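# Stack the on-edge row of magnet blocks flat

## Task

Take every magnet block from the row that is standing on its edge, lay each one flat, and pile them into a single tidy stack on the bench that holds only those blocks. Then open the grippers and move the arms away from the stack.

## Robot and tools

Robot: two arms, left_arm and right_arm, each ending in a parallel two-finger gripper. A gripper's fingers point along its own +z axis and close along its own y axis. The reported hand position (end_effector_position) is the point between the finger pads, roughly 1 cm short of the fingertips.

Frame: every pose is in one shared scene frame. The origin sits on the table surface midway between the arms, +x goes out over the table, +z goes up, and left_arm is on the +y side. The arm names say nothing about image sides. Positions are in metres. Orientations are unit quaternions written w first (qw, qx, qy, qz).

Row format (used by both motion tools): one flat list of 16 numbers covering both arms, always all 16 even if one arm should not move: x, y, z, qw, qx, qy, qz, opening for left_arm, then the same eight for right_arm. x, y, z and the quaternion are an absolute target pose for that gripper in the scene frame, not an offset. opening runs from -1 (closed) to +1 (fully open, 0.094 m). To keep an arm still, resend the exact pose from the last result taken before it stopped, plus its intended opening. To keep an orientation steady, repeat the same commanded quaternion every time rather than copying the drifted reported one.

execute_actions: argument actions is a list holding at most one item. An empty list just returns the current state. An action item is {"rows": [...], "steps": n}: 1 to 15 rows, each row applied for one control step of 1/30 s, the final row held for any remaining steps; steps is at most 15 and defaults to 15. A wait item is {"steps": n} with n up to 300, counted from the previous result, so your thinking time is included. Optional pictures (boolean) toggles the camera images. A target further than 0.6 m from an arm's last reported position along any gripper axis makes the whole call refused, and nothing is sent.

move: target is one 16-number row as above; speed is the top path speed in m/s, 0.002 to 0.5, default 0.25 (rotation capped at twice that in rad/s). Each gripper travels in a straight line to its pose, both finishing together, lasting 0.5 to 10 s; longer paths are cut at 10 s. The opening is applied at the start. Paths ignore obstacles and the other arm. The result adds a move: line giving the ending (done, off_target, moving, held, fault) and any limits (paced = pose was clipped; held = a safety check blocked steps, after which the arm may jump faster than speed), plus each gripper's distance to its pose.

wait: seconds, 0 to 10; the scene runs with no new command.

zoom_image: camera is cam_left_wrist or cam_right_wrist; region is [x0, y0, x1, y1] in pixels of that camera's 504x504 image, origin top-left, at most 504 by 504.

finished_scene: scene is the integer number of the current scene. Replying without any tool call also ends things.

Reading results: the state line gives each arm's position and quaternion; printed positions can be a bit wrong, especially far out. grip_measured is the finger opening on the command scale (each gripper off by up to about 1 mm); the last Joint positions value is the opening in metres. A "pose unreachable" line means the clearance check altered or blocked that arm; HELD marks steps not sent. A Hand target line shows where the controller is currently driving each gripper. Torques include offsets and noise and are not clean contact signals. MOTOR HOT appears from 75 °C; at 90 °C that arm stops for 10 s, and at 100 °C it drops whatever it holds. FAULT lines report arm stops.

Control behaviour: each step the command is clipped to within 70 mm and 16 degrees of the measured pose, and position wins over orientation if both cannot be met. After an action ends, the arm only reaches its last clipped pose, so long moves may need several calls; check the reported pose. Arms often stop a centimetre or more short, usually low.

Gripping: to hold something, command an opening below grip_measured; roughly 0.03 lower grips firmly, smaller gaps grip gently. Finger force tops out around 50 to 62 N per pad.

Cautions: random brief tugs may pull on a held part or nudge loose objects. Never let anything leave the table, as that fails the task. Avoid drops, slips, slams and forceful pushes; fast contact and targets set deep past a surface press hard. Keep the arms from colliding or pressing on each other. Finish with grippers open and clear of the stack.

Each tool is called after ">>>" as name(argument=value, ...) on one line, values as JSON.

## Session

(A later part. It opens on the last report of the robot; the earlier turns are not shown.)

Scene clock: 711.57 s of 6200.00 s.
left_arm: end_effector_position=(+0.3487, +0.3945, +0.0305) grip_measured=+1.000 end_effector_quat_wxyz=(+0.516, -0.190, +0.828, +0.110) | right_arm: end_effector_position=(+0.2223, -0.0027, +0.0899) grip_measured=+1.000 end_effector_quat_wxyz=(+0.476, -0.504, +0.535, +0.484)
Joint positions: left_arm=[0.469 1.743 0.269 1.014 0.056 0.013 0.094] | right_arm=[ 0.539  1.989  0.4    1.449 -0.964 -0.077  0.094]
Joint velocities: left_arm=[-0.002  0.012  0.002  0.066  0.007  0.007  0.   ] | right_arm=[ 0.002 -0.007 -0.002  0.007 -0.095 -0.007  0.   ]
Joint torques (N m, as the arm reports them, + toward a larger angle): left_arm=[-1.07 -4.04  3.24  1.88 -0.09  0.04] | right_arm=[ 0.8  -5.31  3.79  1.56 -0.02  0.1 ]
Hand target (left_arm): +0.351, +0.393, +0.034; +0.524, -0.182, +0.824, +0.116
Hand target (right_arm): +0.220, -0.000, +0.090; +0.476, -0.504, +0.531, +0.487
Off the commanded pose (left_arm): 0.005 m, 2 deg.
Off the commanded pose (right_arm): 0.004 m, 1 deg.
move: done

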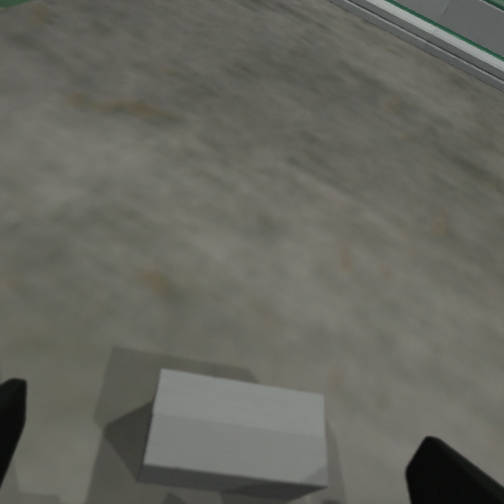

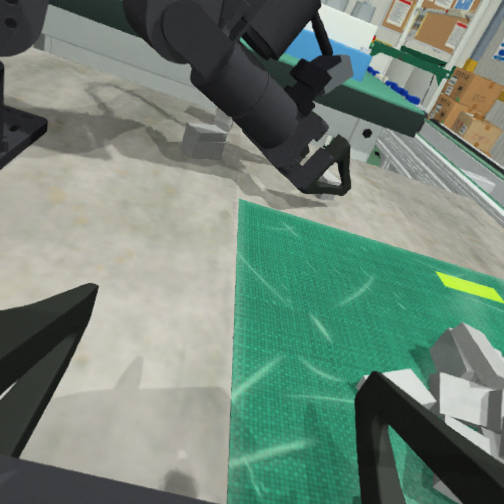

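>>> move(target=[0.352,0.392,0.015,0.5246,-0.1825,0.8234,0.1163,1,0.22,0.0,0.09,0.476,-0.504,0.531,0.487,1], speed=0.04)

Scene clock: 716.67 s of 6200.00 s.
left_arm: end_effector_position=(+0.3514, +0.3949, +0.0124) grip_measured=+1.000 end_effector_quat_wxyz=(+0.518, -0.188, +0.827, +0.113) | right_arm: end_effector_position=(+0.2223, -0.0027, +0.0899) grip_measured=+1.000 end_effector_quat_wxyz=(+0.476, -0.504, +0.535, +0.484)
Joint positions: left_arm=[0.463 1.894 0.269 1.171 0.05  0.014 0.094] | right_arm=[ 0.539  1.989  0.4    1.449 -0.964 -0.077  0.094]
Joint velocities: left_arm=[-0.007 -0.032 -0.007 -0.022 -0.037 -0.007  0.   ] | right_arm=[-0.002 -0.017 -0.002 -0.051  0.11  -0.066  0.   ]
Joint torques (N m, as the arm reports them, + toward a larger angle): left_arm=[-1.21 -4.43  1.94  1.87 -0.06  0.02] | right_arm=[ 0.83 -5.33  3.71  1.55 -0.04  0.1 ]
Hand target (left_arm): +0.352, +0.392, +0.014; +0.524, -0.183, +0.824, +0.116
Hand target (right_arm): +0.220, -0.000, +0.090; +0.476, -0.504, +0.531, +0.487
Off the commanded pose (left_arm): 0.004 m, 1 deg.
Off the commanded pose (right_arm): 0.004 m, 1 deg.
After step 90, 1.10 s passed at rest.
move: done

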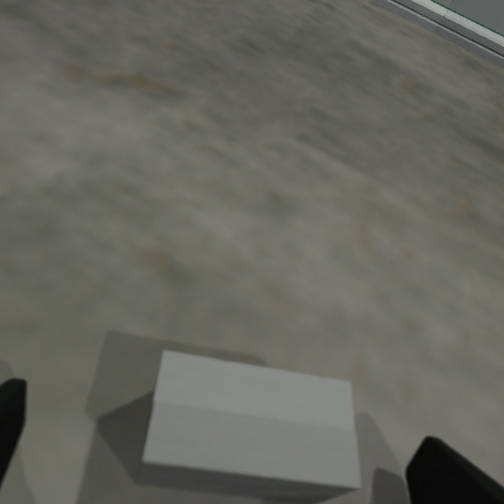

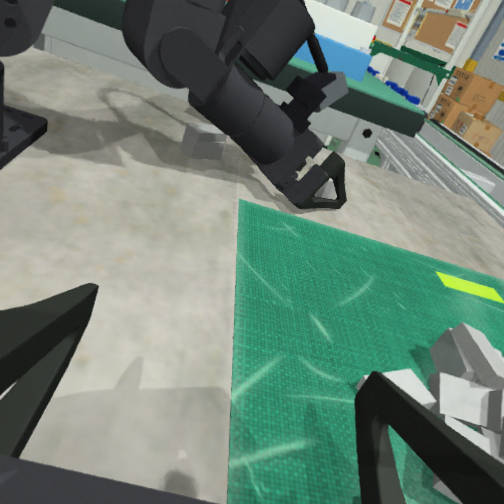

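>>> execute_actions(actions=[{"rows":[[0.352,0.392,0.015,0.5246,-0.1825,0.8234,0.1163,0.8,0.22,0.0,0.09,0.476,-0.504,0.531,0.487,1],[0.352,0.392,0.015,0.5246,-0.1825,0.8234,0.1163,0.6,0.22,0.0,0.09,0.476,-0.504,0.531,0.487,1],[0.352,0.392,0.015,0.5246,-0.1825,0.8234,0.1163,0.45,0.22,0.0,0.09,0.476,-0.504,0.531,0.487,1],[0.352,0.392,0.015,0.5246,-0.1825,0.8234,0.1163,0.3,0.22,0.0,0.09,0.476,-0.504,0.531,0.487,1],[0.352,0.392,0.015,0.5246,-0.1825,0.8234,0.1163,0.2,0.22,0.0,0.09,0.476,-0.504,0.531,0.487,1],[0.352,0.392,0.015,0.5246,-0.1825,0.8234,0.1163,0.12,0.22,0.0,0.09,0.476,-0.504,0.531,0.487,1],[0.352,0.392,0.015,0.5246,-0.1825,0.8234,0.1163,0.06,0.22,0.0,0.09,0.476,-0.504,0.531,0.487,1],[0.352,0.392,0.015,0.5246,-0.1825,0.8234,0.1163,0.01,0.22,0.0,0.09,0.476,-0.504,0.531,0.487,1],[0.352,0.392,0.015,0.5246,-0.1825,0.8234,0.1163,-0.03,0.22,0.0,0.09,0.476,-0.504,0.531,0.487,1],[0.352,0.392,0.015,0.5246,-0.1825,0.8234,0.1163,-0.06,0.22,0.0,0.09,0.476,-0.504,0.531,0.487,1],[0.352,0.392,0.015,0.5246,-0.1825,0.8234,0.1163,-0.08,0.22,0.0,0.09,0.476,-0.504,0.531,0.487,1],[0.352,0.392,0.015,0.5246,-0.1825,0.8234,0.1163,-0.095,0.22,0.0,0.09,0.476,-0.504,0.531,0.487,1],[0.352,0.392,0.015,0.5246,-0.1825,0.8234,0.1163,-0.11,0.22,0.0,0.09,0.476,-0.504,0.531,0.487,1],[0.352,0.392,0.015,0.5246,-0.1825,0.8234,0.1163,-0.125,0.22,0.0,0.09,0.476,-0.504,0.531,0.487,1],[0.352,0.392,0.015,0.5246,-0.1825,0.8234,0.1163,-0.14,0.22,0.0,0.09,0.476,-0.504,0.531,0.487,1]],"steps":15}], pictures=false)

>>> wait(seconds=0.5)

Scene clock: 727.10 s of 6200.00 s.
left_arm: end_effector_position=(+0.3516, +0.3947, +0.0127) grip_measured=-0.103 end_effector_quat_wxyz=(+0.519, -0.188, +0.826, +0.112) | right_arm: end_effector_position=(+0.2223, -0.0027, +0.0899) grip_measured=+1.000 end_effector_quat_wxyz=(+0.476, -0.504, +0.535, +0.484)
Joint positions: left_arm=[0.462 1.894 0.269 1.173 0.05  0.014 0.042] | right_arm=[ 0.539  1.989  0.4    1.449 -0.964 -0.077  0.094]
Joint velocities: left_arm=[-0.022 -0.007  0.002 -0.037  0.037 -0.022  0.002] | right_arm=[-0.012 -0.007 -0.017  0.037 -0.037  0.007  0.   ]
Joint torques (N m, as the arm reports them, + toward a larger angle): left_arm=[-1.08 -4.75  1.96  1.83 -0.06  0.02] | right_arm=[ 0.8  -5.28  3.8   1.55 -0.04  0.09]
Hand target (left_arm): +0.352, +0.392, +0.015; +0.524, -0.183, +0.824, +0.116
Hand target (right_arm): +0.220, -0.000, +0.090; +0.476, -0.504, +0.531, +0.487
Off the commanded pose (left_arm): 0.004 m, 1 deg.
Off the commanded pose (right_arm): 0.004 m, 1 deg.
Steps of this call (steps 1 to 90: nothing new was sent; then 6.93 s passed at rest; steps 91 to 105: all 15 steps of this action). Readings (end_effector_position):
91: left_arm (+0.3515, +0.3950, +0.0127) | right_arm (+0.2223, -0.0027, +0.0899)
92: left_arm (+0.3515, +0.3950, +0.0127) | right_arm (+0.2223, -0.0027, +0.0899)
94: left_arm (+0.3515, +0.3950, +0.0127) | right_arm (+0.2223, -0.0027, +0.0899)
98: left_arm (+0.3515, +0.3950, +0.0127) | right_arm (+0.2223, -0.0027, +0.0899)
105: the state above

Scene clock: 727.60 s of 6200.00 s.
left_arm: end_effector_position=(+0.3516, +0.3947, +0.0127) grip_measured=-0.103 end_effector_quat_wxyz=(+0.519, -0.188, +0.826, +0.112) | right_arm: end_effector_position=(+0.2223, -0.0027, +0.0899) grip_measured=+1.000 end_effector_quat_wxyz=(+0.476, -0.504, +0.535, +0.484)
Joint positions: left_arm=[0.462 1.894 0.269 1.173 0.05  0.014 0.042] | right_arm=[ 0.539  1.989  0.4    1.449 -0.964 -0.077  0.094]
Joint velocities: left_arm=[-0.007  0.002  0.002  0.022 -0.022  0.022 -0.   ] | right_arm=[-0.007  0.017 -0.002 -0.066 -0.037  0.037  0.   ]
Joint torques (N m, as the arm reports them, + toward a larger angle): left_arm=[-1.08 -4.74  1.9   1.81 -0.08  0.02] | right_arm=[ 0.83 -5.29  3.73  1.57 -0.05  0.1 ]
Hand target (left_arm): +0.352, +0.392, +0.015; +0.524, -0.183, +0.824, +0.116
Hand target (right_arm): +0.220, -0.000, +0.090; +0.476, -0.504, +0.531, +0.487
Off the commanded pose (left_arm): 0.004 m, 1 deg.
Off the commanded pose (right_arm): 0.004 m, 1 deg.
Steps of this call (steps 1 to 15: nothing new was sent). Readings (end_effector_position):
1: left_arm (+0.3516, +0.3947, +0.0127) | right_arm (+0.2223, -0.0027, +0.0899)
2: left_arm (+0.3516, +0.3947, +0.0127) | right_arm (+0.2223, -0.0027, +0.0899)
4: left_arm (+0.3516, +0.3947, +0.0127) | right_arm (+0.2223, -0.0027, +0.0899)
8: left_arm (+0.3516, +0.3947, +0.0127) | right_arm (+0.2223, -0.0027, +0.0899)
15: the state above

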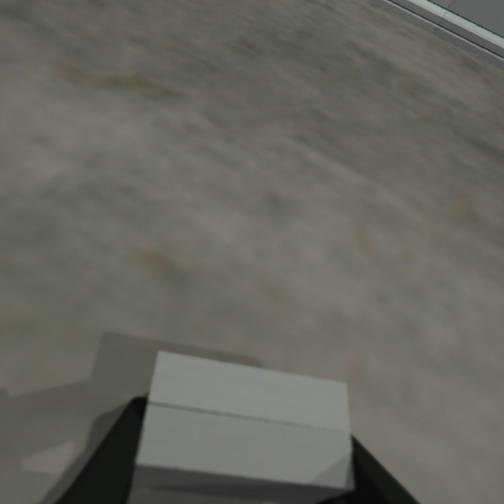

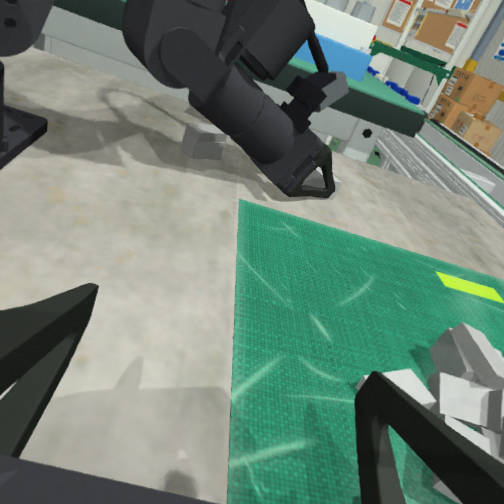

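>>> move(target=[0.352,0.393,0.06,0.5246,-0.1825,0.8234,0.1163,-0.14,0.22,0.0,0.09,0.476,-0.504,0.531,0.487,1], speed=0.08)

>>> zoom_image(camera="cam_right_wrist", region=[250,110,370,210])

Scene clock: 735.40 s of 6200.00 s.
left_arm: end_effector_position=(+0.3375, +0.3871, +0.0329) grip_measured=-0.103 end_effector_quat_wxyz=(+0.485, -0.193, +0.846, +0.103) | right_arm: end_effector_position=(+0.2223, -0.0027, +0.0899) grip_measured=+1.000 end_effector_quat_wxyz=(+0.476, -0.504, +0.535, +0.484)
Joint positions: left_arm=[0.462 1.597 0.269 0.795 0.05  0.014 0.042] | right_arm=[ 0.539  1.989  0.4    1.449 -0.964 -0.077  0.094]
Joint velocities: left_arm=[-0.017 -0.007 -0.002 -0.007 -0.007  0.037 -0.   ] | right_arm=[-0.017 -0.002 -0.002 -0.037 -0.037  0.066  0.   ]
Joint torques (N m, as the arm reports them, + toward a larger angle): left_arm=[-0.72 -6.61  6.35  1.91 -0.03  0.01] | right_arm=[ 0.88 -5.31  3.75  1.57 -0.04  0.1 ]
Hand target (left_arm): +0.351, +0.393, +0.061; +0.525, -0.183, +0.823, +0.116
Hand target (right_arm): +0.220, -0.000, +0.090; +0.476, -0.504, +0.531, +0.487
Off the commanded pose (left_arm): 0.031 m, 6 deg.
Off the commanded pose (right_arm): 0.004 m, 1 deg.
After step 90, 3.60 s passed at rest.
move: off_target (left_arm)

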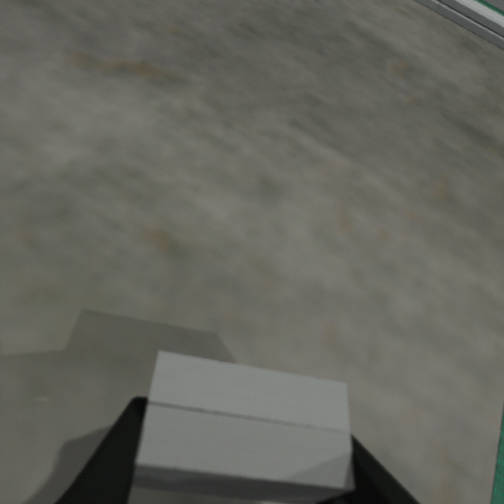

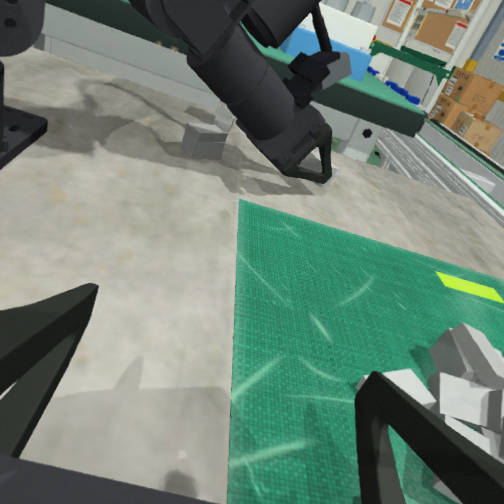

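Region (250, 110, 370, 210) of cam_right_wrist's 504x504 image, scaled by 4.200, with more detail than that image has.

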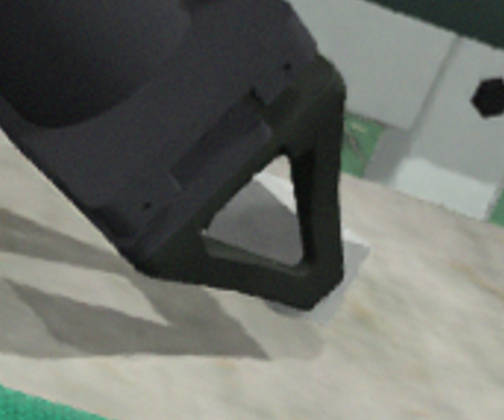

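>>> move(target=[0.29,0.37,0.13,0,-0.2164,0.9763,0,-0.14,0.22,0.0,0.09,0.476,-0.504,0.531,0.487,1], speed=0.15)

>>> move(target=[0.20,0.392,0.11,-0.0956,-0.8841,0.4076,-0.2074,-0.14,0.22,0.0,0.09,0.476,-0.504,0.531,0.487,1], speed=0.15)

Scene clock: 743.90 s of 6200.00 s.
left_arm: end_effector_position=(+0.2806, +0.3675, +0.1223) grip_measured=-0.103 end_effector_quat_wxyz=(-0.015, -0.224, +0.974, -0.002) | right_arm: end_effector_position=(+0.2223, -0.0027, +0.0899) grip_measured=+1.000 end_effector_quat_wxyz=(+0.476, -0.504, +0.535, +0.484)
Joint positions: left_arm=[ 0.462  1.701  1.422 -1.322 -0.004  0.04   0.042] | right_arm=[ 0.539  1.989  0.4    1.449 -0.964 -0.077  0.094]
Joint velocities: left_arm=[-0.012 -0.007 -0.002 -0.066 -0.037  0.037 -0.   ] | right_arm=[-0.002 -0.007 -0.002  0.022  0.051  0.051  0.   ]
Joint torques (N m, as the arm reports them, + toward a larger angle): left_arm=[-1.39 -6.58  9.09  0.13 -0.09  0.02] | right_arm=[ 0.91 -5.3   3.72  1.57 -0.04  0.11]
Hand target (left_arm): +0.288, +0.369, +0.133; -0.001, -0.215, +0.977, +0.007
Hand target (right_arm): +0.220, -0.000, +0.090; +0.476, -0.504, +0.531, +0.487
Off the commanded pose (left_arm): 0.012 m, 2 deg.
Off the commanded pose (right_arm): 0.004 m, 1 deg.
After step 90, 1.47 s passed at rest.
move: off_target (left_arm)

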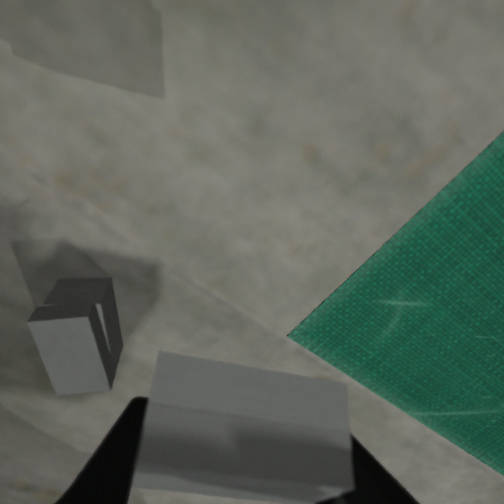

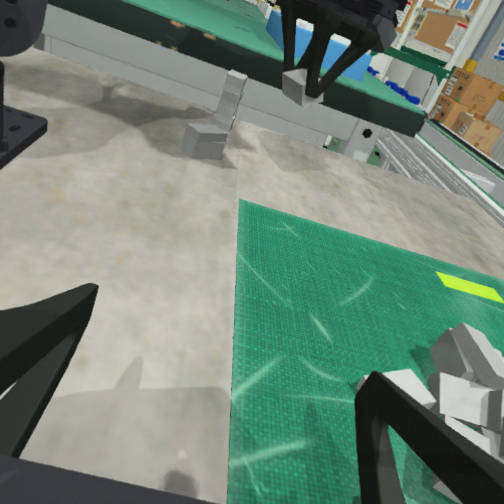

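Scene clock: 750.50 s of 6200.00 s.
left_arm: end_effector_position=(+0.1975, +0.3906, +0.1008) grip_measured=-0.102 end_effector_quat_wxyz=(+0.118, +0.881, -0.415, +0.195) | right_arm: end_effector_position=(+0.2223, -0.0027, +0.0899) grip_measured=+1.000 end_effector_quat_wxyz=(+0.476, -0.504, +0.535, +0.484)
Joint positions: left_arm=[ 1.009  1.635  1.183 -1.333  0.412 -1.177  0.042] | right_arm=[ 0.539  1.989  0.4    1.449 -0.964 -0.077  0.094]
Joint velocities: left_arm=[ 0.002 -0.017 -0.002 -0.066 -0.022 -0.095  0.   ] | right_arm=[-0.022 -0.017  0.012  0.007  0.095 -0.066  0.   ]
Joint torques (N m, as the arm reports them, + toward a larger angle): left_arm=[ 0.88 -8.06  5.42 -0.08  0.39 -0.1 ] | right_arm=[ 0.85 -5.31  3.68  1.56 -0.03  0.11]
Hand target (left_arm): +0.199, +0.391, +0.110; +0.103, +0.883, -0.408, +0.208
Hand target (right_arm): +0.220, -0.000, +0.090; +0.476, -0.504, +0.531, +0.487
Off the commanded pose (left_arm): 0.010 m, 3 deg.
Off the commanded pose (right_arm): 0.004 m, 1 deg.
move: off_target (left_arm)

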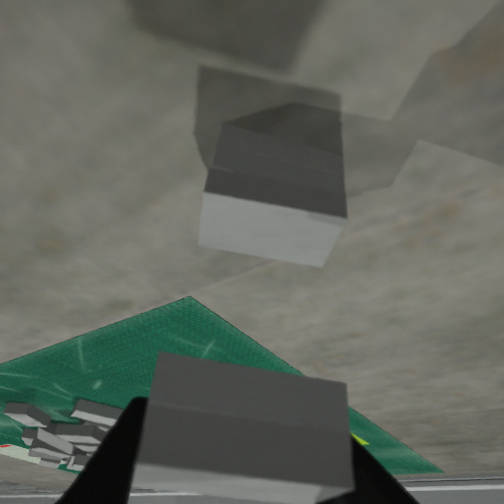

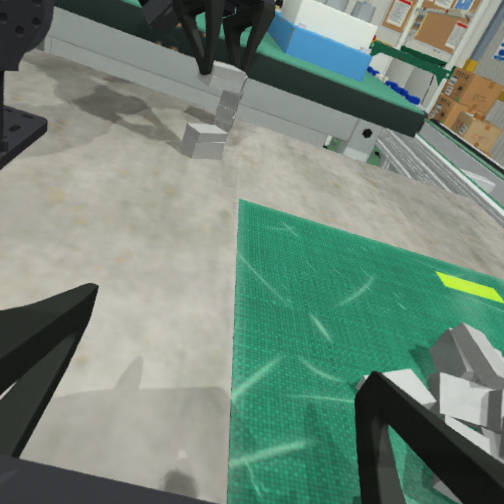

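>>> move(target=[0.20,0.392,0.064,-0.0956,-0.8841,0.4076,-0.2074,-0.14,0.22,0.0,0.09,0.476,-0.504,0.531,0.487,1], speed=0.06)

>>> zoom_image(camera="cam_right_wrist", region=[150,40,290,180])

Scene clock: 756.07 s of 6200.00 s.
left_arm: end_effector_position=(+0.1981, +0.3914, +0.0631) grip_measured=-0.102 end_effector_quat_wxyz=(+0.095, +0.882, -0.417, +0.197) | right_arm: end_effector_position=(+0.2223, -0.0027, +0.0899) grip_measured=+1.000 end_effector_quat_wxyz=(+0.476, -0.504, +0.535, +0.484)
Joint positions: left_arm=[ 1.009  1.635  1.036 -1.136  0.412 -1.187  0.042] | right_arm=[ 0.539  1.989  0.4    1.449 -0.964 -0.077  0.094]
Joint velocities: left_arm=[ 0.002 -0.012  0.017  0.051  0.022  0.037 -0.   ] | right_arm=[-0.012 -0.002  0.002 -0.051 -0.022  0.007  0.   ]
Joint torques (N m, as the arm reports them, + toward a larger angle): left_arm=[ 0.74 -4.81  5.4   0.    0.4  -0.11] | right_arm=[ 0.85 -5.36  3.76  1.56 -0.02  0.1 ]
Hand target (left_arm): +0.200, +0.392, +0.064; +0.096, +0.884, -0.408, +0.208
Hand target (right_arm): +0.220, -0.000, +0.090; +0.476, -0.504, +0.531, +0.487
Off the commanded pose (left_arm): 0.002 m, 2 deg.
Off the commanded pose (right_arm): 0.004 m, 1 deg.
After step 90, 1.43 s passed at rest.
move: done

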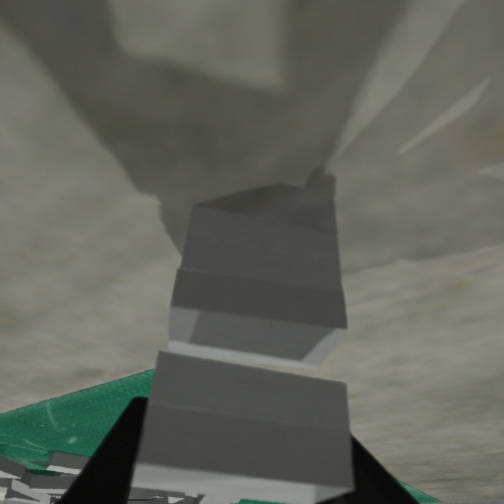

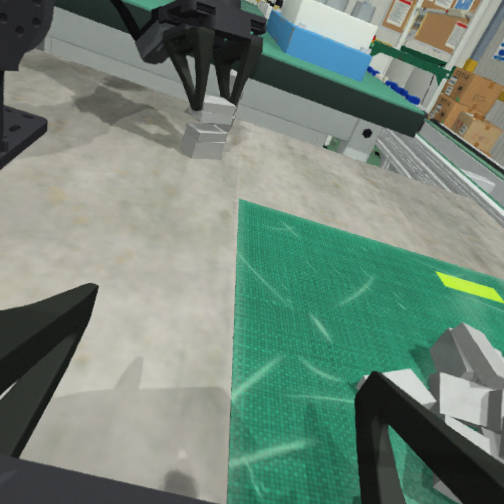

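Region (150, 40, 290, 180) of cam_right_wrist's 504x504 image, scaled by 3.600, with more detail than that image has.

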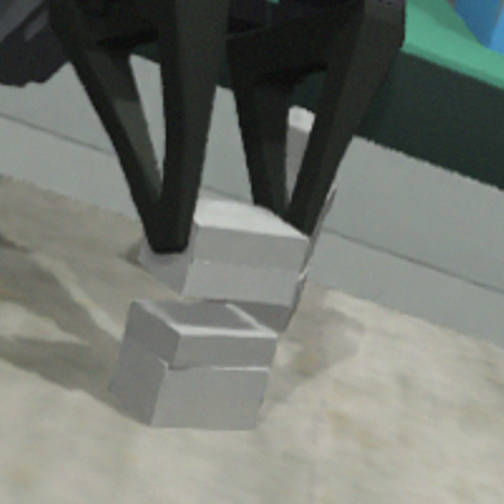

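>>> move(target=[0.20,0.392,0.050,-0.0956,-0.8841,0.4076,-0.2074,-0.14,0.22,0.0,0.09,0.476,-0.504,0.531,0.487,1], speed=0.025)

>>> zoom_image(camera="cam_right_wrist", region=[150,40,290,180])

Scene clock: 765.60 s of 6200.00 s.
left_arm: end_effector_position=(+0.1974, +0.3899, +0.0509) grip_measured=-0.102 end_effector_quat_wxyz=(+0.100, +0.883, -0.415, +0.197) | right_arm: end_effector_position=(+0.2223, -0.0027, +0.0899) grip_measured=+1.000 end_effector_quat_wxyz=(+0.476, -0.504, +0.535, +0.484)
Joint positions: left_arm=[ 1.009  1.656  1.005 -1.094  0.413 -1.188  0.042] | right_arm=[ 0.539  1.989  0.4    1.449 -0.964 -0.077  0.094]
Joint velocities: left_arm=[-0.002  0.002 -0.002  0.066 -0.007 -0.066 -0.001] | right_arm=[ 0.022 -0.007 -0.007 -0.007  0.081  0.022  0.   ]
Joint torques (N m, as the arm reports them, + toward a larger angle): left_arm=[ 0.7  -4.91  4.82  0.15  0.38 -0.07] | right_arm=[ 0.8  -5.31  3.7   1.58 -0.04  0.11]
Hand target (left_arm): +0.200, +0.392, +0.050; +0.096, +0.884, -0.408, +0.207
Hand target (right_arm): +0.220, -0.000, +0.090; +0.476, -0.504, +0.531, +0.487
Off the commanded pose (left_arm): 0.003 m, 2 deg.
Off the commanded pose (right_arm): 0.004 m, 1 deg.
After step 90, 5.77 s passed at rest.
move: done

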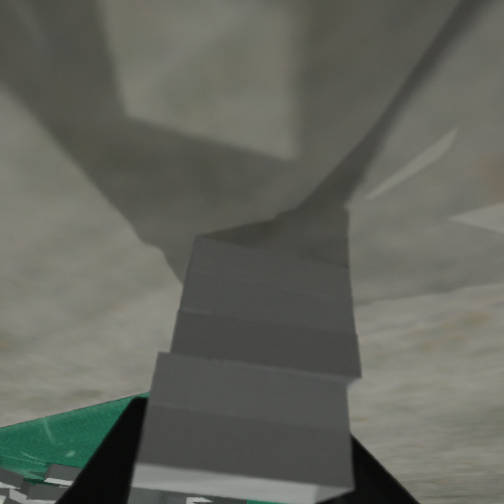

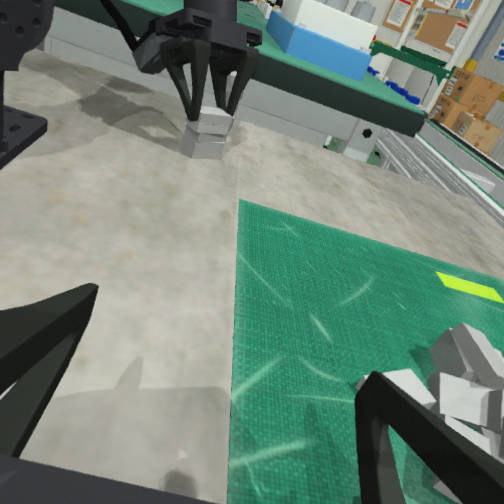

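Region (150, 40, 290, 180) of cam_right_wrist's 504x504 image, scaled by 3.600, with more detail than that image has.

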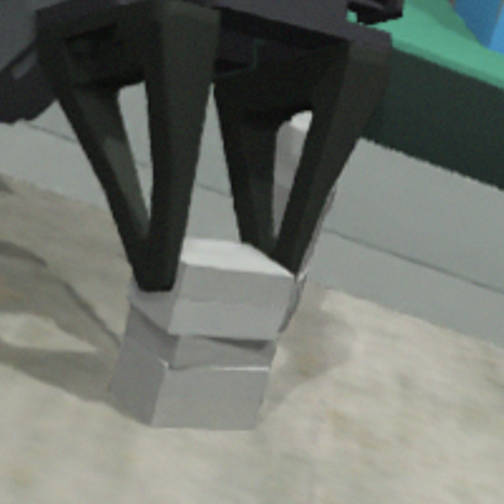

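>>> move(target=[0.204,0.396,0.053,-0.0956,-0.8841,0.4076,-0.2074,-0.14,0.22,0.0,0.09,0.476,-0.504,0.531,0.487,1], speed=0.02)

Scene clock: 770.63 s of 6200.00 s.
left_arm: end_effector_position=(+0.1975, +0.3897, +0.0505) grip_measured=-0.102 end_effector_quat_wxyz=(+0.102, +0.884, -0.412, +0.198) | right_arm: end_effector_position=(+0.2223, -0.0027, +0.0899) grip_measured=+1.000 end_effector_quat_wxyz=(+0.476, -0.504, +0.535, +0.484)
Joint positions: left_arm=[ 1.009  1.659  1.005 -1.094  0.414 -1.193  0.042] | right_arm=[ 0.539  1.989  0.4    1.449 -0.964 -0.077  0.094]
Joint velocities: left_arm=[-0.002 -0.012  0.002  0.007  0.066 -0.051 -0.   ] | right_arm=[-0.017 -0.002 -0.002  0.022  0.007 -0.037  0.   ]
Joint torques (N m, as the arm reports them, + toward a larger angle): left_arm=[ 0.25 -4.04  7.22  0.01  0.39 -0.07] | right_arm=[ 0.89 -5.34  3.69  1.57 -0.03  0.1 ]
Hand target (left_arm): +0.204, +0.396, +0.053; +0.096, +0.884, -0.408, +0.207
Hand target (right_arm): +0.220, -0.000, +0.090; +0.476, -0.504, +0.531, +0.487
Off the commanded pose (left_arm): 0.009 m, 1 deg.
Off the commanded pose (right_arm): 0.004 m, 1 deg.
After step 90, 1.13 s passed at rest.
move: done

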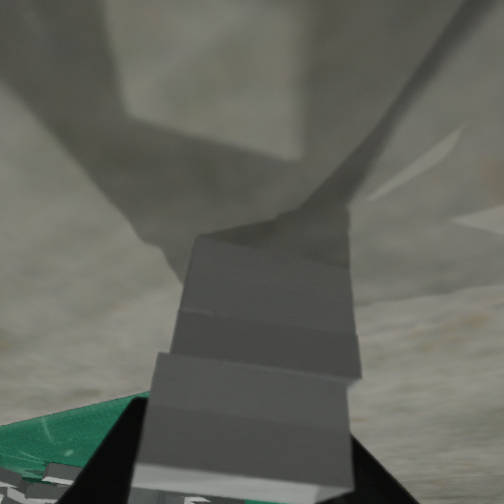

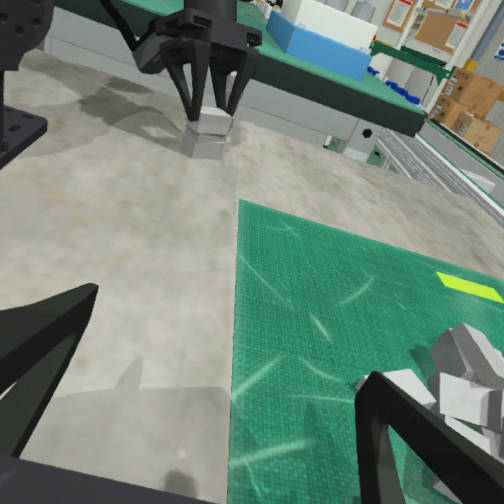

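>>> move(target=[0.199,0.391,0.046,-0.0956,-0.8841,0.4076,-0.2074,-0.14,0.22,0.0,0.09,0.476,-0.504,0.531,0.487,1], speed=0.02)

Scene clock: 775.03 s of 6200.00 s.
left_arm: end_effector_position=(+0.1978, +0.3894, +0.0504) grip_measured=-0.102 end_effector_quat_wxyz=(+0.102, +0.884, -0.411, +0.199) | right_arm: end_effector_position=(+0.2223, -0.0027, +0.0899) grip_measured=+1.000 end_effector_quat_wxyz=(+0.476, -0.504, +0.535, +0.484)
Joint positions: left_arm=[ 1.009  1.659  1.004 -1.093  0.417 -1.194  0.042] | right_arm=[ 0.539  1.989  0.4    1.449 -0.964 -0.077  0.094]
Joint velocities: left_arm=[ 0.017 -0.017  0.002  0.007 -0.007  0.022 -0.001] | right_arm=[-0.012 -0.007 -0.002  0.007  0.051  0.007  0.   ]
Joint torques (N m, as the arm reports them, + toward a larger angle): left_arm=[ 0.88 -5.04  3.6   0.28  0.35 -0.01] | right_arm=[ 0.8  -5.25  3.8   1.6  -0.03  0.1 ]
Hand target (left_arm): +0.199, +0.391, +0.046; +0.096, +0.884, -0.408, +0.207
Hand target (right_arm): +0.220, -0.000, +0.090; +0.476, -0.504, +0.531, +0.487
Off the commanded pose (left_arm): 0.005 m, 1 deg.
Off the commanded pose (right_arm): 0.004 m, 1 deg.
After step 90, 0.60 s passed at rest.
move: done

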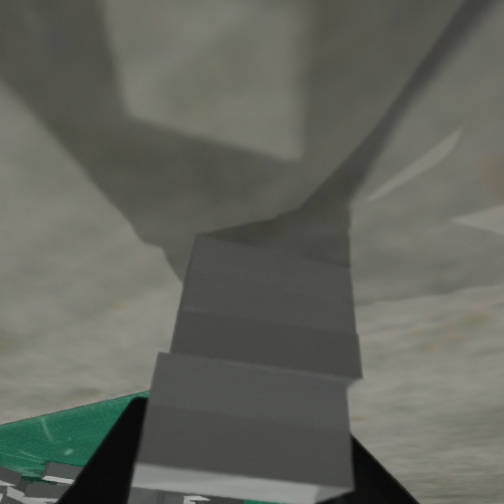

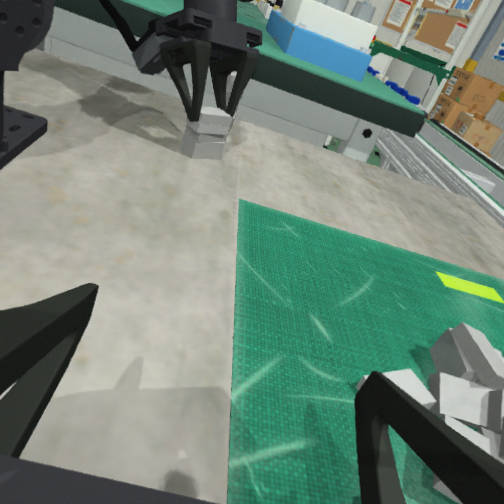

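>>> execute_actions(actions=[])

Scene clock: 787.77 s of 6200.00 s.
left_arm: end_effector_position=(+0.1978, +0.3894, +0.0504) grip_measured=-0.102 end_effector_quat_wxyz=(+0.102, +0.884, -0.411, +0.199) | right_arm: end_effector_position=(+0.2223, -0.0027, +0.0899) grip_measured=+1.000 end_effector_quat_wxyz=(+0.476, -0.504, +0.535, +0.484)
Joint positions: left_arm=[ 1.009  1.659  1.004 -1.093  0.417 -1.194  0.042] | right_arm=[ 0.539  1.989  0.4    1.449 -0.964 -0.077  0.094]
Joint velocities: left_arm=[ 0.002 -0.007 -0.002 -0.007  0.037  0.066  0.   ] | right_arm=[-0.017  0.012  0.007 -0.081  0.022  0.051  0.   ]
Joint torques (N m, as the arm reports them, + toward a larger angle): left_arm=[ 0.92 -5.05  3.56  0.27  0.35 -0.02] | right_arm=[ 0.85 -5.34  3.75  1.56 -0.03  0.1 ]
Hand target (left_arm): +0.199, +0.391, +0.046; +0.096, +0.884, -0.408, +0.207
Hand target (right_arm): +0.220, -0.000, +0.090; +0.476, -0.504, +0.531, +0.487
Off the commanded pose (left_arm): 0.005 m, 1 deg.
Off the commanded pose (right_arm): 0.004 m, 1 deg.
Steps of this call (steps 1 to 90: nothing new was sent; then 9.73 s passed at rest). Readings (end_effector_position):
1: left_arm (+0.1978, +0.3894, +0.0504) | right_arm (+0.2223, -0.0027, +0.0899)
2: left_arm (+0.1978, +0.3894, +0.0504) | right_arm (+0.2223, -0.0027, +0.0899)
4: left_arm (+0.1978, +0.3894, +0.0504) | right_arm (+0.2223, -0.0027, +0.0899)
8: left_arm (+0.1978, +0.3894, +0.0504) | right_arm (+0.2223, -0.0027, +0.0899)
90: the state above

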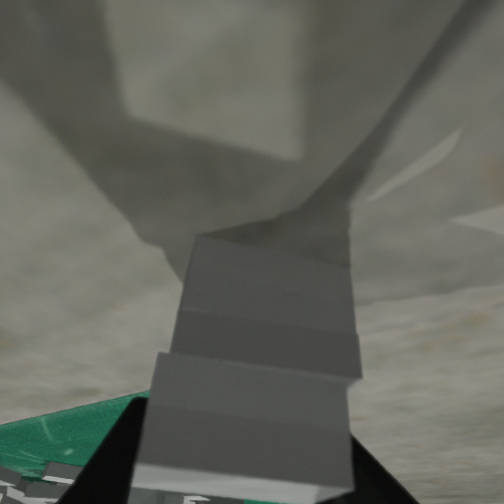

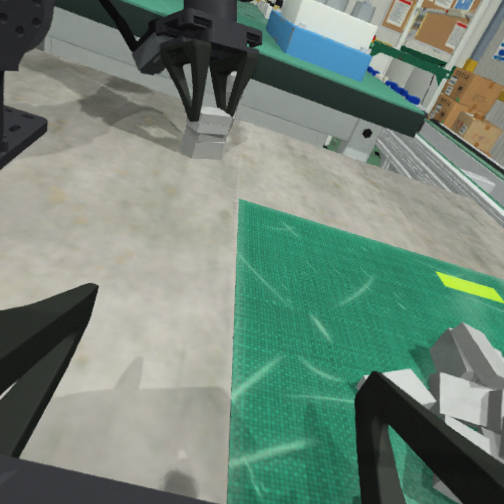

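>>> execute_actions(actions=[{"rows": [[0.199,0.391,0.049,-0.0956,-0.8841,0.4076,-0.2074,-0.12,0.22,0.0,0.09,0.476,-0.504,0.531,0.487,1],[0.199,0.391,0.049,-0.0956,-0.8841,0.4076,-0.2074,-0.11,0.22,0.0,0.09,0.476,-0.504,0.531,0.487,1],[0.199,0.391,0.049,-0.0956,-0.8841,0.4076,-0.2074,-0.10,0.22,0.0,0.09,0.476,-0.504,0.531,0.487,1],[0.199,0.391,0.049,-0.0956,-0.8841,0.4076,-0.2074,-0.09,0.22,0.0,0.09,0.476,-0.504,0.531,0.487,1],[0.199,0.391,0.049,-0.0956,-0.8841,0.4076,-0.2074,-0.08,0.22,0.0,0.09,0.476,-0.504,0.531,0.487,1],[0.199,0.391,0.049,-0.0956,-0.8841,0.4076,-0.2074,-0.06,0.22,0.0,0.09,0.476,-0.504,0.531,0.487,1],[0.199,0.391,0.049,-0.0956,-0.8841,0.4076,-0.2074,-0.04,0.22,0.0,0.09,0.476,-0.504,0.531,0.487,1],[0.199,0.391,0.049,-0.0956,-0.8841,0.4076,-0.2074,-0.01,0.22,0.0,0.09,0.476,-0.504,0.531,0.487,1],[0.199,0.391,0.049,-0.0956,-0.8841,0.4076,-0.2074,0.03,0.22,0.0,0.09,0.476,-0.504,0.531,0.487,1],[0.199,0.391,0.049,-0.0956,-0.8841,0.4076,-0.2074,0.08,0.22,0.0,0.09,0.476,-0.504,0.531,0.487,1],[0.199,0.391,0.049,-0.0956,-0.8841,0.4076,-0.2074,0.14,0.22,0.0,0.09,0.476,-0.504,0.531,0.487,1],[0.199,0.391,0.049,-0.0956,-0.8841,0.4076,-0.2074,0.2,0.22,0.0,0.09,0.476,-0.504,0.531,0.487,1],[0.199,0.391,0.049,-0.0956,-0.8841,0.4076,-0.2074,0.3,0.22,0.0,0.09,0.476,-0.504,0.531,0.487,1]], "steps": 15}], pictures=false)

>>> move(target=[0.199,0.391,0.125,-0.0956,-0.8841,0.4076,-0.2074,0.5,0.22,0.0,0.09,0.476,-0.504,0.531,0.487,1], speed=0.08)

Scene clock: 799.40 s of 6200.00 s.
left_arm: end_effector_position=(+0.1983, +0.3897, +0.0489) grip_measured=+0.295 end_effector_quat_wxyz=(+0.100, +0.884, -0.411, +0.201) | right_arm: end_effector_position=(+0.2223, -0.0027, +0.0899) grip_measured=+1.000 end_effector_quat_wxyz=(+0.476, -0.504, +0.535, +0.484)
Joint positions: left_arm=[ 1.01   1.659  0.997 -1.081  0.421 -1.194  0.061] | right_arm=[ 0.539  1.989  0.4    1.449 -0.964 -0.077  0.094]
Joint velocities: left_arm=[ 0.017  0.002  0.007 -0.037 -0.037  0.066  0.006] | right_arm=[-0.022  0.007 -0.002 -0.037 -0.007  0.066  0.   ]
Joint torques (N m, as the arm reports them, + toward a larger angle): left_arm=[ 0.76 -5.39  4.72  0.03  0.3   0.  ] | right_arm=[ 0.87 -5.31  3.74  1.55 -0.03  0.11]
Hand target (left_arm): +0.199, +0.391, +0.049; +0.096, +0.884, -0.408, +0.207
Hand target (right_arm): +0.220, -0.000, +0.090; +0.476, -0.504, +0.531, +0.487
Off the commanded pose (left_arm): 0.001 m, 1 deg.
Off the commanded pose (right_arm): 0.004 m, 1 deg.
Steps of this call (steps 1 to 90: nothing new was sent; then 8.13 s passed at rest; steps 91 to 105: all 15 steps of this action). Readings (end_effector_position):
91: left_arm (+0.1978, +0.3894, +0.0504) | right_arm (+0.2223, -0.0027, +0.0899)
92: left_arm (+0.1978, +0.3894, +0.0504) | right_arm (+0.2223, -0.0027, +0.0899)
94: left_arm (+0.1978, +0.3894, +0.0504) | right_arm (+0.2223, -0.0027, +0.0899)
98: left_arm (+0.1981, +0.3896, +0.0496) | right_arm (+0.2223, -0.0027, +0.0899)
105: the state above

Scene clock: 801.10 s of 6200.00 s.
left_arm: end_effector_position=(+0.1974, +0.3877, +0.1123) grip_measured=+0.498 end_effector_quat_wxyz=(+0.112, +0.884, -0.408, +0.200) | right_arm: end_effector_position=(+0.2223, -0.0027, +0.0899) grip_measured=+1.000 end_effector_quat_wxyz=(+0.476, -0.504, +0.535, +0.484)
Joint positions: left_arm=[ 1.01   1.601  1.194 -1.36   0.422 -1.194  0.07 ] | right_arm=[ 0.539  1.989  0.4    1.449 -0.964 -0.077  0.094]
Joint velocities: left_arm=[-0.002  0.007 -0.007 -0.022  0.022  0.095  0.001] | right_arm=[ 0.012 -0.007  0.002 -0.066 -0.007  0.022  0.   ]
Joint torques (N m, as the arm reports them, + toward a larger angle): left_arm=[ 0.7  -6.96  7.8  -0.25  0.3  -0.02] | right_arm=[ 0.87 -5.28  3.65  1.56 -0.03  0.11]
Hand target (left_arm): +0.199, +0.391, +0.125; +0.095, +0.884, -0.408, +0.207
Hand target (right_arm): +0.220, -0.000, +0.090; +0.476, -0.504, +0.531, +0.487
Off the commanded pose (left_arm): 0.013 m, 2 deg.
Off the commanded pose (right_arm): 0.004 m, 1 deg.
move: off_target (left_arm)

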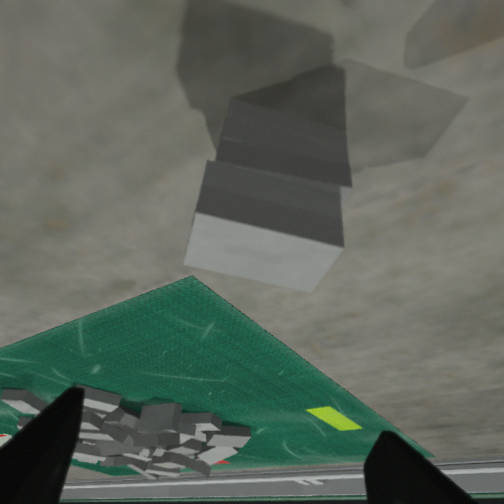

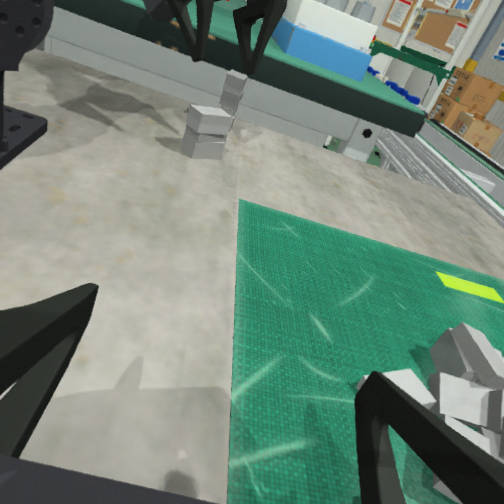

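>>> move(target=[0.200,0.393,0.125,0,-0.9081,0.4187,0,1,0.22,0.0,0.09,0.476,-0.504,0.531,0.487,1], speed=0.12)

Scene clock: 810.30 s of 6200.00 s.
left_arm: end_effector_position=(+0.1976, +0.3898, +0.1172) grip_measured=+1.000 end_effector_quat_wxyz=(+0.021, +0.909, -0.416, +0.001) | right_arm: end_effector_position=(+0.2223, -0.0027, +0.0899) grip_measured=+1.000 end_effector_quat_wxyz=(+0.476, -0.504, +0.535, +0.484)
Joint positions: left_arm=[ 0.723  1.499  1.194 -1.302  0.018 -1.532  0.094] | right_arm=[ 0.539  1.989  0.4    1.449 -0.964 -0.077  0.094]
Joint velocities: left_arm=[-0.002 -0.002 -0.012 -0.007  0.037 -0.095  0.   ] | right_arm=[-0.002 -0.007  0.007  0.051  0.037  0.037  0.   ]
Joint torques (N m, as the arm reports them, + toward a larger angle): left_arm=[-1.15 -6.67  6.66  0.26 -0.17 -0.09] | right_arm=[ 0.88 -5.39  3.68  1.58 -0.05  0.11]
Hand target (left_arm): +0.200, +0.393, +0.126; -0.004, +0.909, -0.417, +0.000
Hand target (right_arm): +0.220, -0.000, +0.090; +0.476, -0.504, +0.531, +0.487
Off the commanded pose (left_arm): 0.009 m, 2 deg.
Off the commanded pose (right_arm): 0.004 m, 1 deg.
After step 90, 3.80 s passed at rest.
move: done

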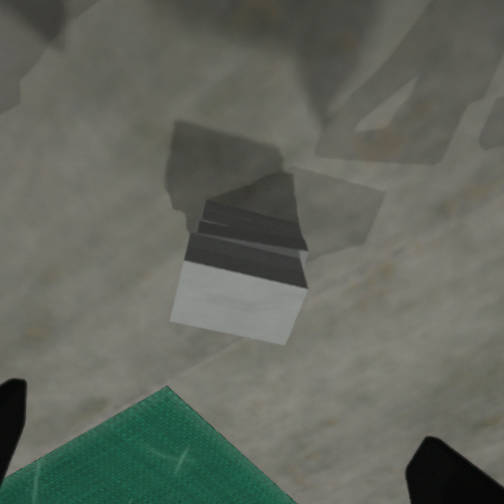

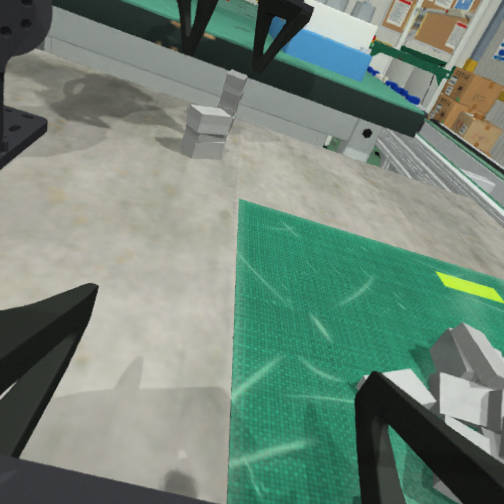

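>>> move(target=[0.206,0.398,0.085,0,-0.9081,0.4187,0,1,0.22,0.0,0.09,0.476,-0.504,0.531,0.487,1], speed=0.06)

Scene clock: 825.00 s of 6200.00 s.
left_arm: end_effector_position=(+0.2049, +0.3972, +0.0862) grip_measured=+1.000 end_effector_quat_wxyz=(+0.005, +0.910, -0.415, +0.006) | right_arm: end_effector_position=(+0.2223, -0.0027, +0.0899) grip_measured=+1.000 end_effector_quat_wxyz=(+0.476, -0.504, +0.535, +0.484)
Joint positions: left_arm=[ 0.723  1.522  1.092 -1.144  0.015 -1.534  0.094] | right_arm=[ 0.539  1.989  0.4    1.449 -0.964 -0.077  0.094]
Joint velocities: left_arm=[-0.022 -0.012 -0.007 -0.007  0.022 -0.095  0.   ] | right_arm=[-0.002  0.007 -0.027 -0.051 -0.037  0.037  0.   ]
Joint torques (N m, as the arm reports them, + toward a larger angle): left_arm=[-1.02 -4.33  5.69  0.33 -0.14 -0.08] | right_arm=[ 0.82 -5.29  3.7   1.57 -0.06  0.11]
Hand target (left_arm): +0.206, +0.398, +0.085; -0.000, +0.908, -0.418, +0.000
Hand target (right_arm): +0.220, -0.000, +0.090; +0.476, -0.504, +0.531, +0.487
Off the commanded pose (left_arm): 0.002 m, 1 deg.
Off the commanded pose (right_arm): 0.004 m, 1 deg.
After step 90, 10.63 s passed at rest.
move: done

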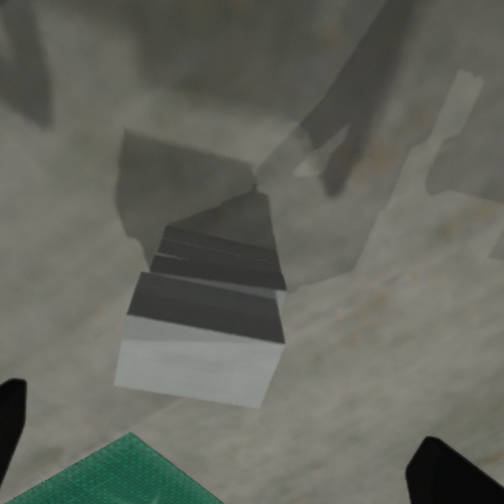

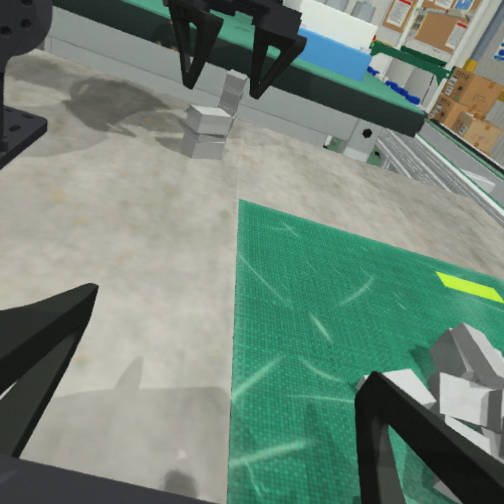

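>>> move(target=[0.2015,0.394,0.036,0,-0.9081,0.4187,0,1,0.22,0.0,0.09,0.476,-0.504,0.531,0.487,1], speed=0.05)

Scene clock: 834.83 s of 6200.00 s.
left_arm: end_effector_position=(+0.2009, +0.3935, +0.0376) grip_measured=+1.000 end_effector_quat_wxyz=(+0.004, +0.910, -0.415, +0.007) | right_arm: end_effector_position=(+0.2223, -0.0027, +0.0899) grip_measured=+1.000 end_effector_quat_wxyz=(+0.476, -0.504, +0.535, +0.484)
Joint positions: left_arm=[ 0.723  1.556  0.923 -0.94   0.015 -1.534  0.094] | right_arm=[ 0.539  1.989  0.4    1.449 -0.964 -0.077  0.094]
Joint velocities: left_arm=[-0.022 -0.002  0.012 -0.022 -0.051 -0.081  0.   ] | right_arm=[-0.007 -0.012 -0.002 -0.051 -0.037 -0.066  0.   ]
Joint torques (N m, as the arm reports them, + toward a larger angle): left_arm=[-1.11 -4.32  5.29  0.29 -0.13 -0.06] | right_arm=[ 0.9  -5.28  3.7   1.57 -0.03  0.12]
Hand target (left_arm): +0.202, +0.394, +0.036; +0.000, +0.908, -0.419, +0.000
Hand target (right_arm): +0.220, -0.000, +0.090; +0.476, -0.504, +0.531, +0.487
Off the commanded pose (left_arm): 0.002 m, 1 deg.
Off the commanded pose (right_arm): 0.004 m, 1 deg.
After step 90, 5.37 s passed at rest.
move: done

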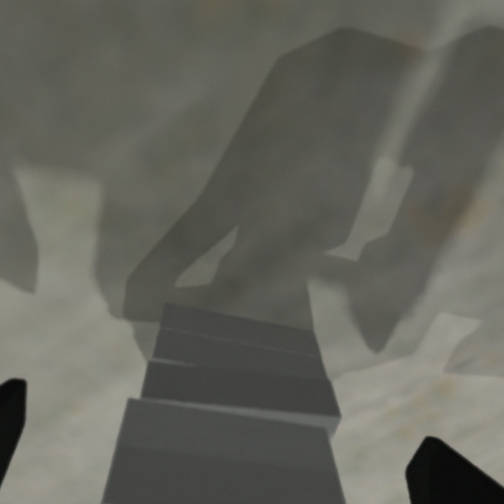

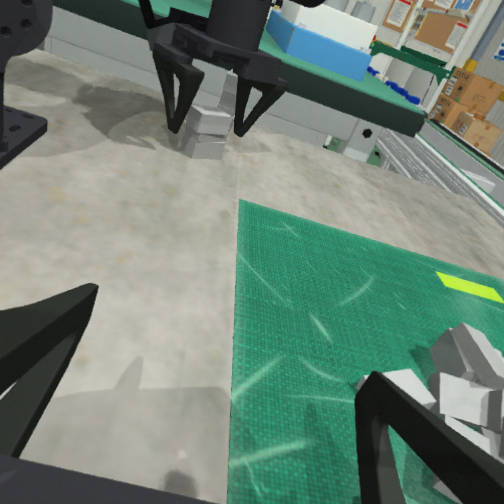

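>>> execute_actions(actions=[{"rows": [[0.2015,0.394,0.036,0,-0.9081,0.4187,0,0.8,0.22,0.0,0.09,0.476,-0.504,0.531,0.487,1],[0.2015,0.394,0.036,0,-0.9081,0.4187,0,0.6,0.22,0.0,0.09,0.476,-0.504,0.531,0.487,1],[0.2015,0.394,0.036,0,-0.9081,0.4187,0,0.45,0.22,0.0,0.09,0.476,-0.504,0.531,0.487,1],[0.2015,0.394,0.036,0,-0.9081,0.4187,0,0.33,0.22,0.0,0.09,0.476,-0.504,0.531,0.487,1],[0.2015,0.394,0.036,0,-0.9081,0.4187,0,0.25,0.22,0.0,0.09,0.476,-0.504,0.531,0.487,1],[0.2015,0.394,0.036,0,-0.9081,0.4187,0,0.19,0.22,0.0,0.09,0.476,-0.504,0.531,0.487,1],[0.2015,0.394,0.036,0,-0.9081,0.4187,0,0.14,0.22,0.0,0.09,0.476,-0.504,0.531,0.487,1],[0.2015,0.394,0.036,0,-0.9081,0.4187,0,0.10,0.22,0.0,0.09,0.476,-0.504,0.531,0.487,1],[0.2015,0.394,0.036,0,-0.9081,0.4187,0,0.07,0.22,0.0,0.09,0.476,-0.504,0.531,0.487,1],[0.2015,0.394,0.036,0,-0.9081,0.4187,0,0.04,0.22,0.0,0.09,0.476,-0.504,0.531,0.487,1],[0.2015,0.394,0.036,0,-0.9081,0.4187,0,0.02,0.22,0.0,0.09,0.476,-0.504,0.531,0.487,1],[0.2015,0.394,0.036,0,-0.9081,0.4187,0,0.0,0.22,0.0,0.09,0.476,-0.504,0.531,0.487,1],[0.2015,0.394,0.036,0,-0.9081,0.4187,0,-0.02,0.22,0.0,0.09,0.476,-0.504,0.531,0.487,1],[0.2015,0.394,0.036,0,-0.9081,0.4187,0,-0.04,0.22,0.0,0.09,0.476,-0.504,0.531,0.487,1],[0.2015,0.394,0.036,0,-0.9081,0.4187,0,-0.05,0.22,0.0,0.09,0.476,-0.504,0.531,0.487,1]], "steps": 15}], pictures=false)

>>> execute_actions(actions=[{"rows": [[0.2015,0.394,0.036,0,-0.9081,0.4187,0,-0.06,0.22,0.0,0.09,0.476,-0.504,0.531,0.487,1],[0.2015,0.394,0.036,0,-0.9081,0.4187,0,-0.07,0.22,0.0,0.09,0.476,-0.504,0.531,0.487,1],[0.2015,0.394,0.036,0,-0.9081,0.4187,0,-0.08,0.22,0.0,0.09,0.476,-0.504,0.531,0.487,1],[0.2015,0.394,0.036,0,-0.9081,0.4187,0,-0.09,0.22,0.0,0.09,0.476,-0.504,0.531,0.487,1],[0.2015,0.394,0.036,0,-0.9081,0.4187,0,-0.10,0.22,0.0,0.09,0.476,-0.504,0.531,0.487,1],[0.2015,0.394,0.036,0,-0.9081,0.4187,0,-0.11,0.22,0.0,0.09,0.476,-0.504,0.531,0.487,1],[0.2015,0.394,0.036,0,-0.9081,0.4187,0,-0.12,0.22,0.0,0.09,0.476,-0.504,0.531,0.487,1],[0.2015,0.394,0.036,0,-0.9081,0.4187,0,-0.13,0.22,0.0,0.09,0.476,-0.504,0.531,0.487,1]], "steps": 15}])

Scene clock: 847.53 s of 6200.00 s.
left_arm: end_effector_position=(+0.2012, +0.3937, +0.0376) grip_measured=-0.043 end_effector_quat_wxyz=(+0.003, +0.910, -0.415, +0.007) | right_arm: end_effector_position=(+0.2223, -0.0027, +0.0899) grip_measured=+1.000 end_effector_quat_wxyz=(+0.476, -0.504, +0.535, +0.484)
Joint positions: left_arm=[ 0.723  1.556  0.923 -0.938  0.015 -1.534  0.045] | right_arm=[ 0.539  1.989  0.4    1.449 -0.964 -0.077  0.094]
Joint velocities: left_arm=[ 0.007 -0.022 -0.022  0.007  0.081 -0.037 -0.01 ] | right_arm=[-0.007 -0.007  0.012 -0.037 -0.022 -0.037  0.   ]
Joint torques (N m, as the arm reports them, + toward a larger angle): left_arm=[-1.09 -4.31  5.29  0.33 -0.15 -0.05] | right_arm=[ 0.77 -5.31  3.76  1.57 -0.05  0.11]
Hand target (left_arm): +0.202, +0.394, +0.036; -0.000, +0.908, -0.419, +0.000
Hand target (right_arm): +0.220, -0.000, +0.090; +0.476, -0.504, +0.531, +0.487
Off the commanded pose (left_arm): 0.002 m, 1 deg.
Off the commanded pose (right_arm): 0.004 m, 1 deg.
Steps of this call (steps 1 to 90: nothing new was sent; then 9.20 s passed at rest; steps 91 to 105: all 15 steps of this action). Readings (end_effector_position):
91: left_arm (+0.2012, +0.3937, +0.0376) | right_arm (+0.2223, -0.0027, +0.0899)
92: left_arm (+0.2012, +0.3937, +0.0376) | right_arm (+0.2223, -0.0027, +0.0899)
94: left_arm (+0.2012, +0.3937, +0.0376) | right_arm (+0.2223, -0.0027, +0.0899)
98: left_arm (+0.2012, +0.3937, +0.0376) | right_arm (+0.2223, -0.0027, +0.0899)
105: the state above

Scene clock: 848.03 s of 6200.00 s.
left_arm: end_effector_position=(+0.2012, +0.3937, +0.0376) grip_measured=-0.099 end_effector_quat_wxyz=(+0.003, +0.910, -0.415, +0.007) | right_arm: end_effector_position=(+0.2223, -0.0027, +0.0899) grip_measured=+1.000 end_effector_quat_wxyz=(+0.476, -0.504, +0.535, +0.484)
Joint positions: left_arm=[ 0.723  1.556  0.923 -0.938  0.015 -1.534  0.042] | right_arm=[ 0.539  1.989  0.4    1.449 -0.964 -0.077  0.094]
Joint velocities: left_arm=[ 0.002  0.002 -0.002 -0.051 -0.037 -0.066  0.   ] | right_arm=[ 0.007 -0.007 -0.027  0.007  0.007 -0.037  0.   ]
Joint torques (N m, as the arm reports them, + toward a larger angle): left_arm=[-1.06 -4.34  5.29  0.3  -0.14 -0.05] | right_arm=[ 0.8  -5.25  3.72  1.56 -0.05  0.11]
Hand target (left_arm): +0.202, +0.394, +0.036; -0.000, +0.908, -0.419, +0.000
Hand target (right_arm): +0.220, -0.000, +0.090; +0.476, -0.504, +0.531, +0.487
Off the commanded pose (left_arm): 0.002 m, 1 deg.
Off the commanded pose (right_arm): 0.004 m, 1 deg.
Steps of this call (steps 1 to 15: all 15 steps of this action). Readings (end_effector_position):
1: left_arm (+0.2012, +0.3937, +0.0376) | right_arm (+0.2223, -0.0027, +0.0899)
2: left_arm (+0.2012, +0.3937, +0.0376) | right_arm (+0.2223, -0.0027, +0.0899)
4: left_arm (+0.2012, +0.3937, +0.0376) | right_arm (+0.2223, -0.0027, +0.0899)
8: left_arm (+0.2012, +0.3937, +0.0376) | right_arm (+0.2223, -0.0027, +0.0899)
15: the state above

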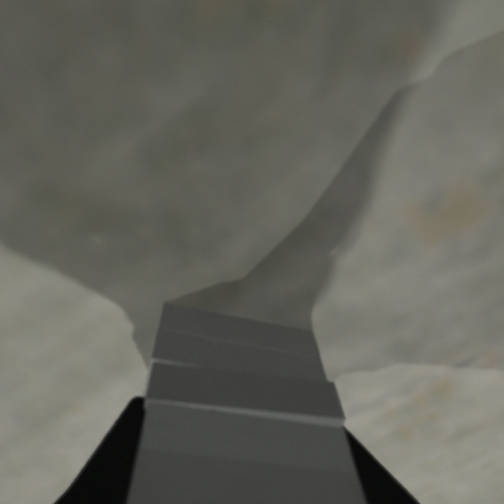

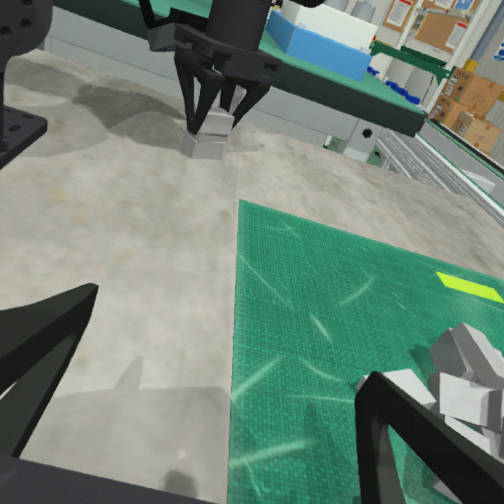

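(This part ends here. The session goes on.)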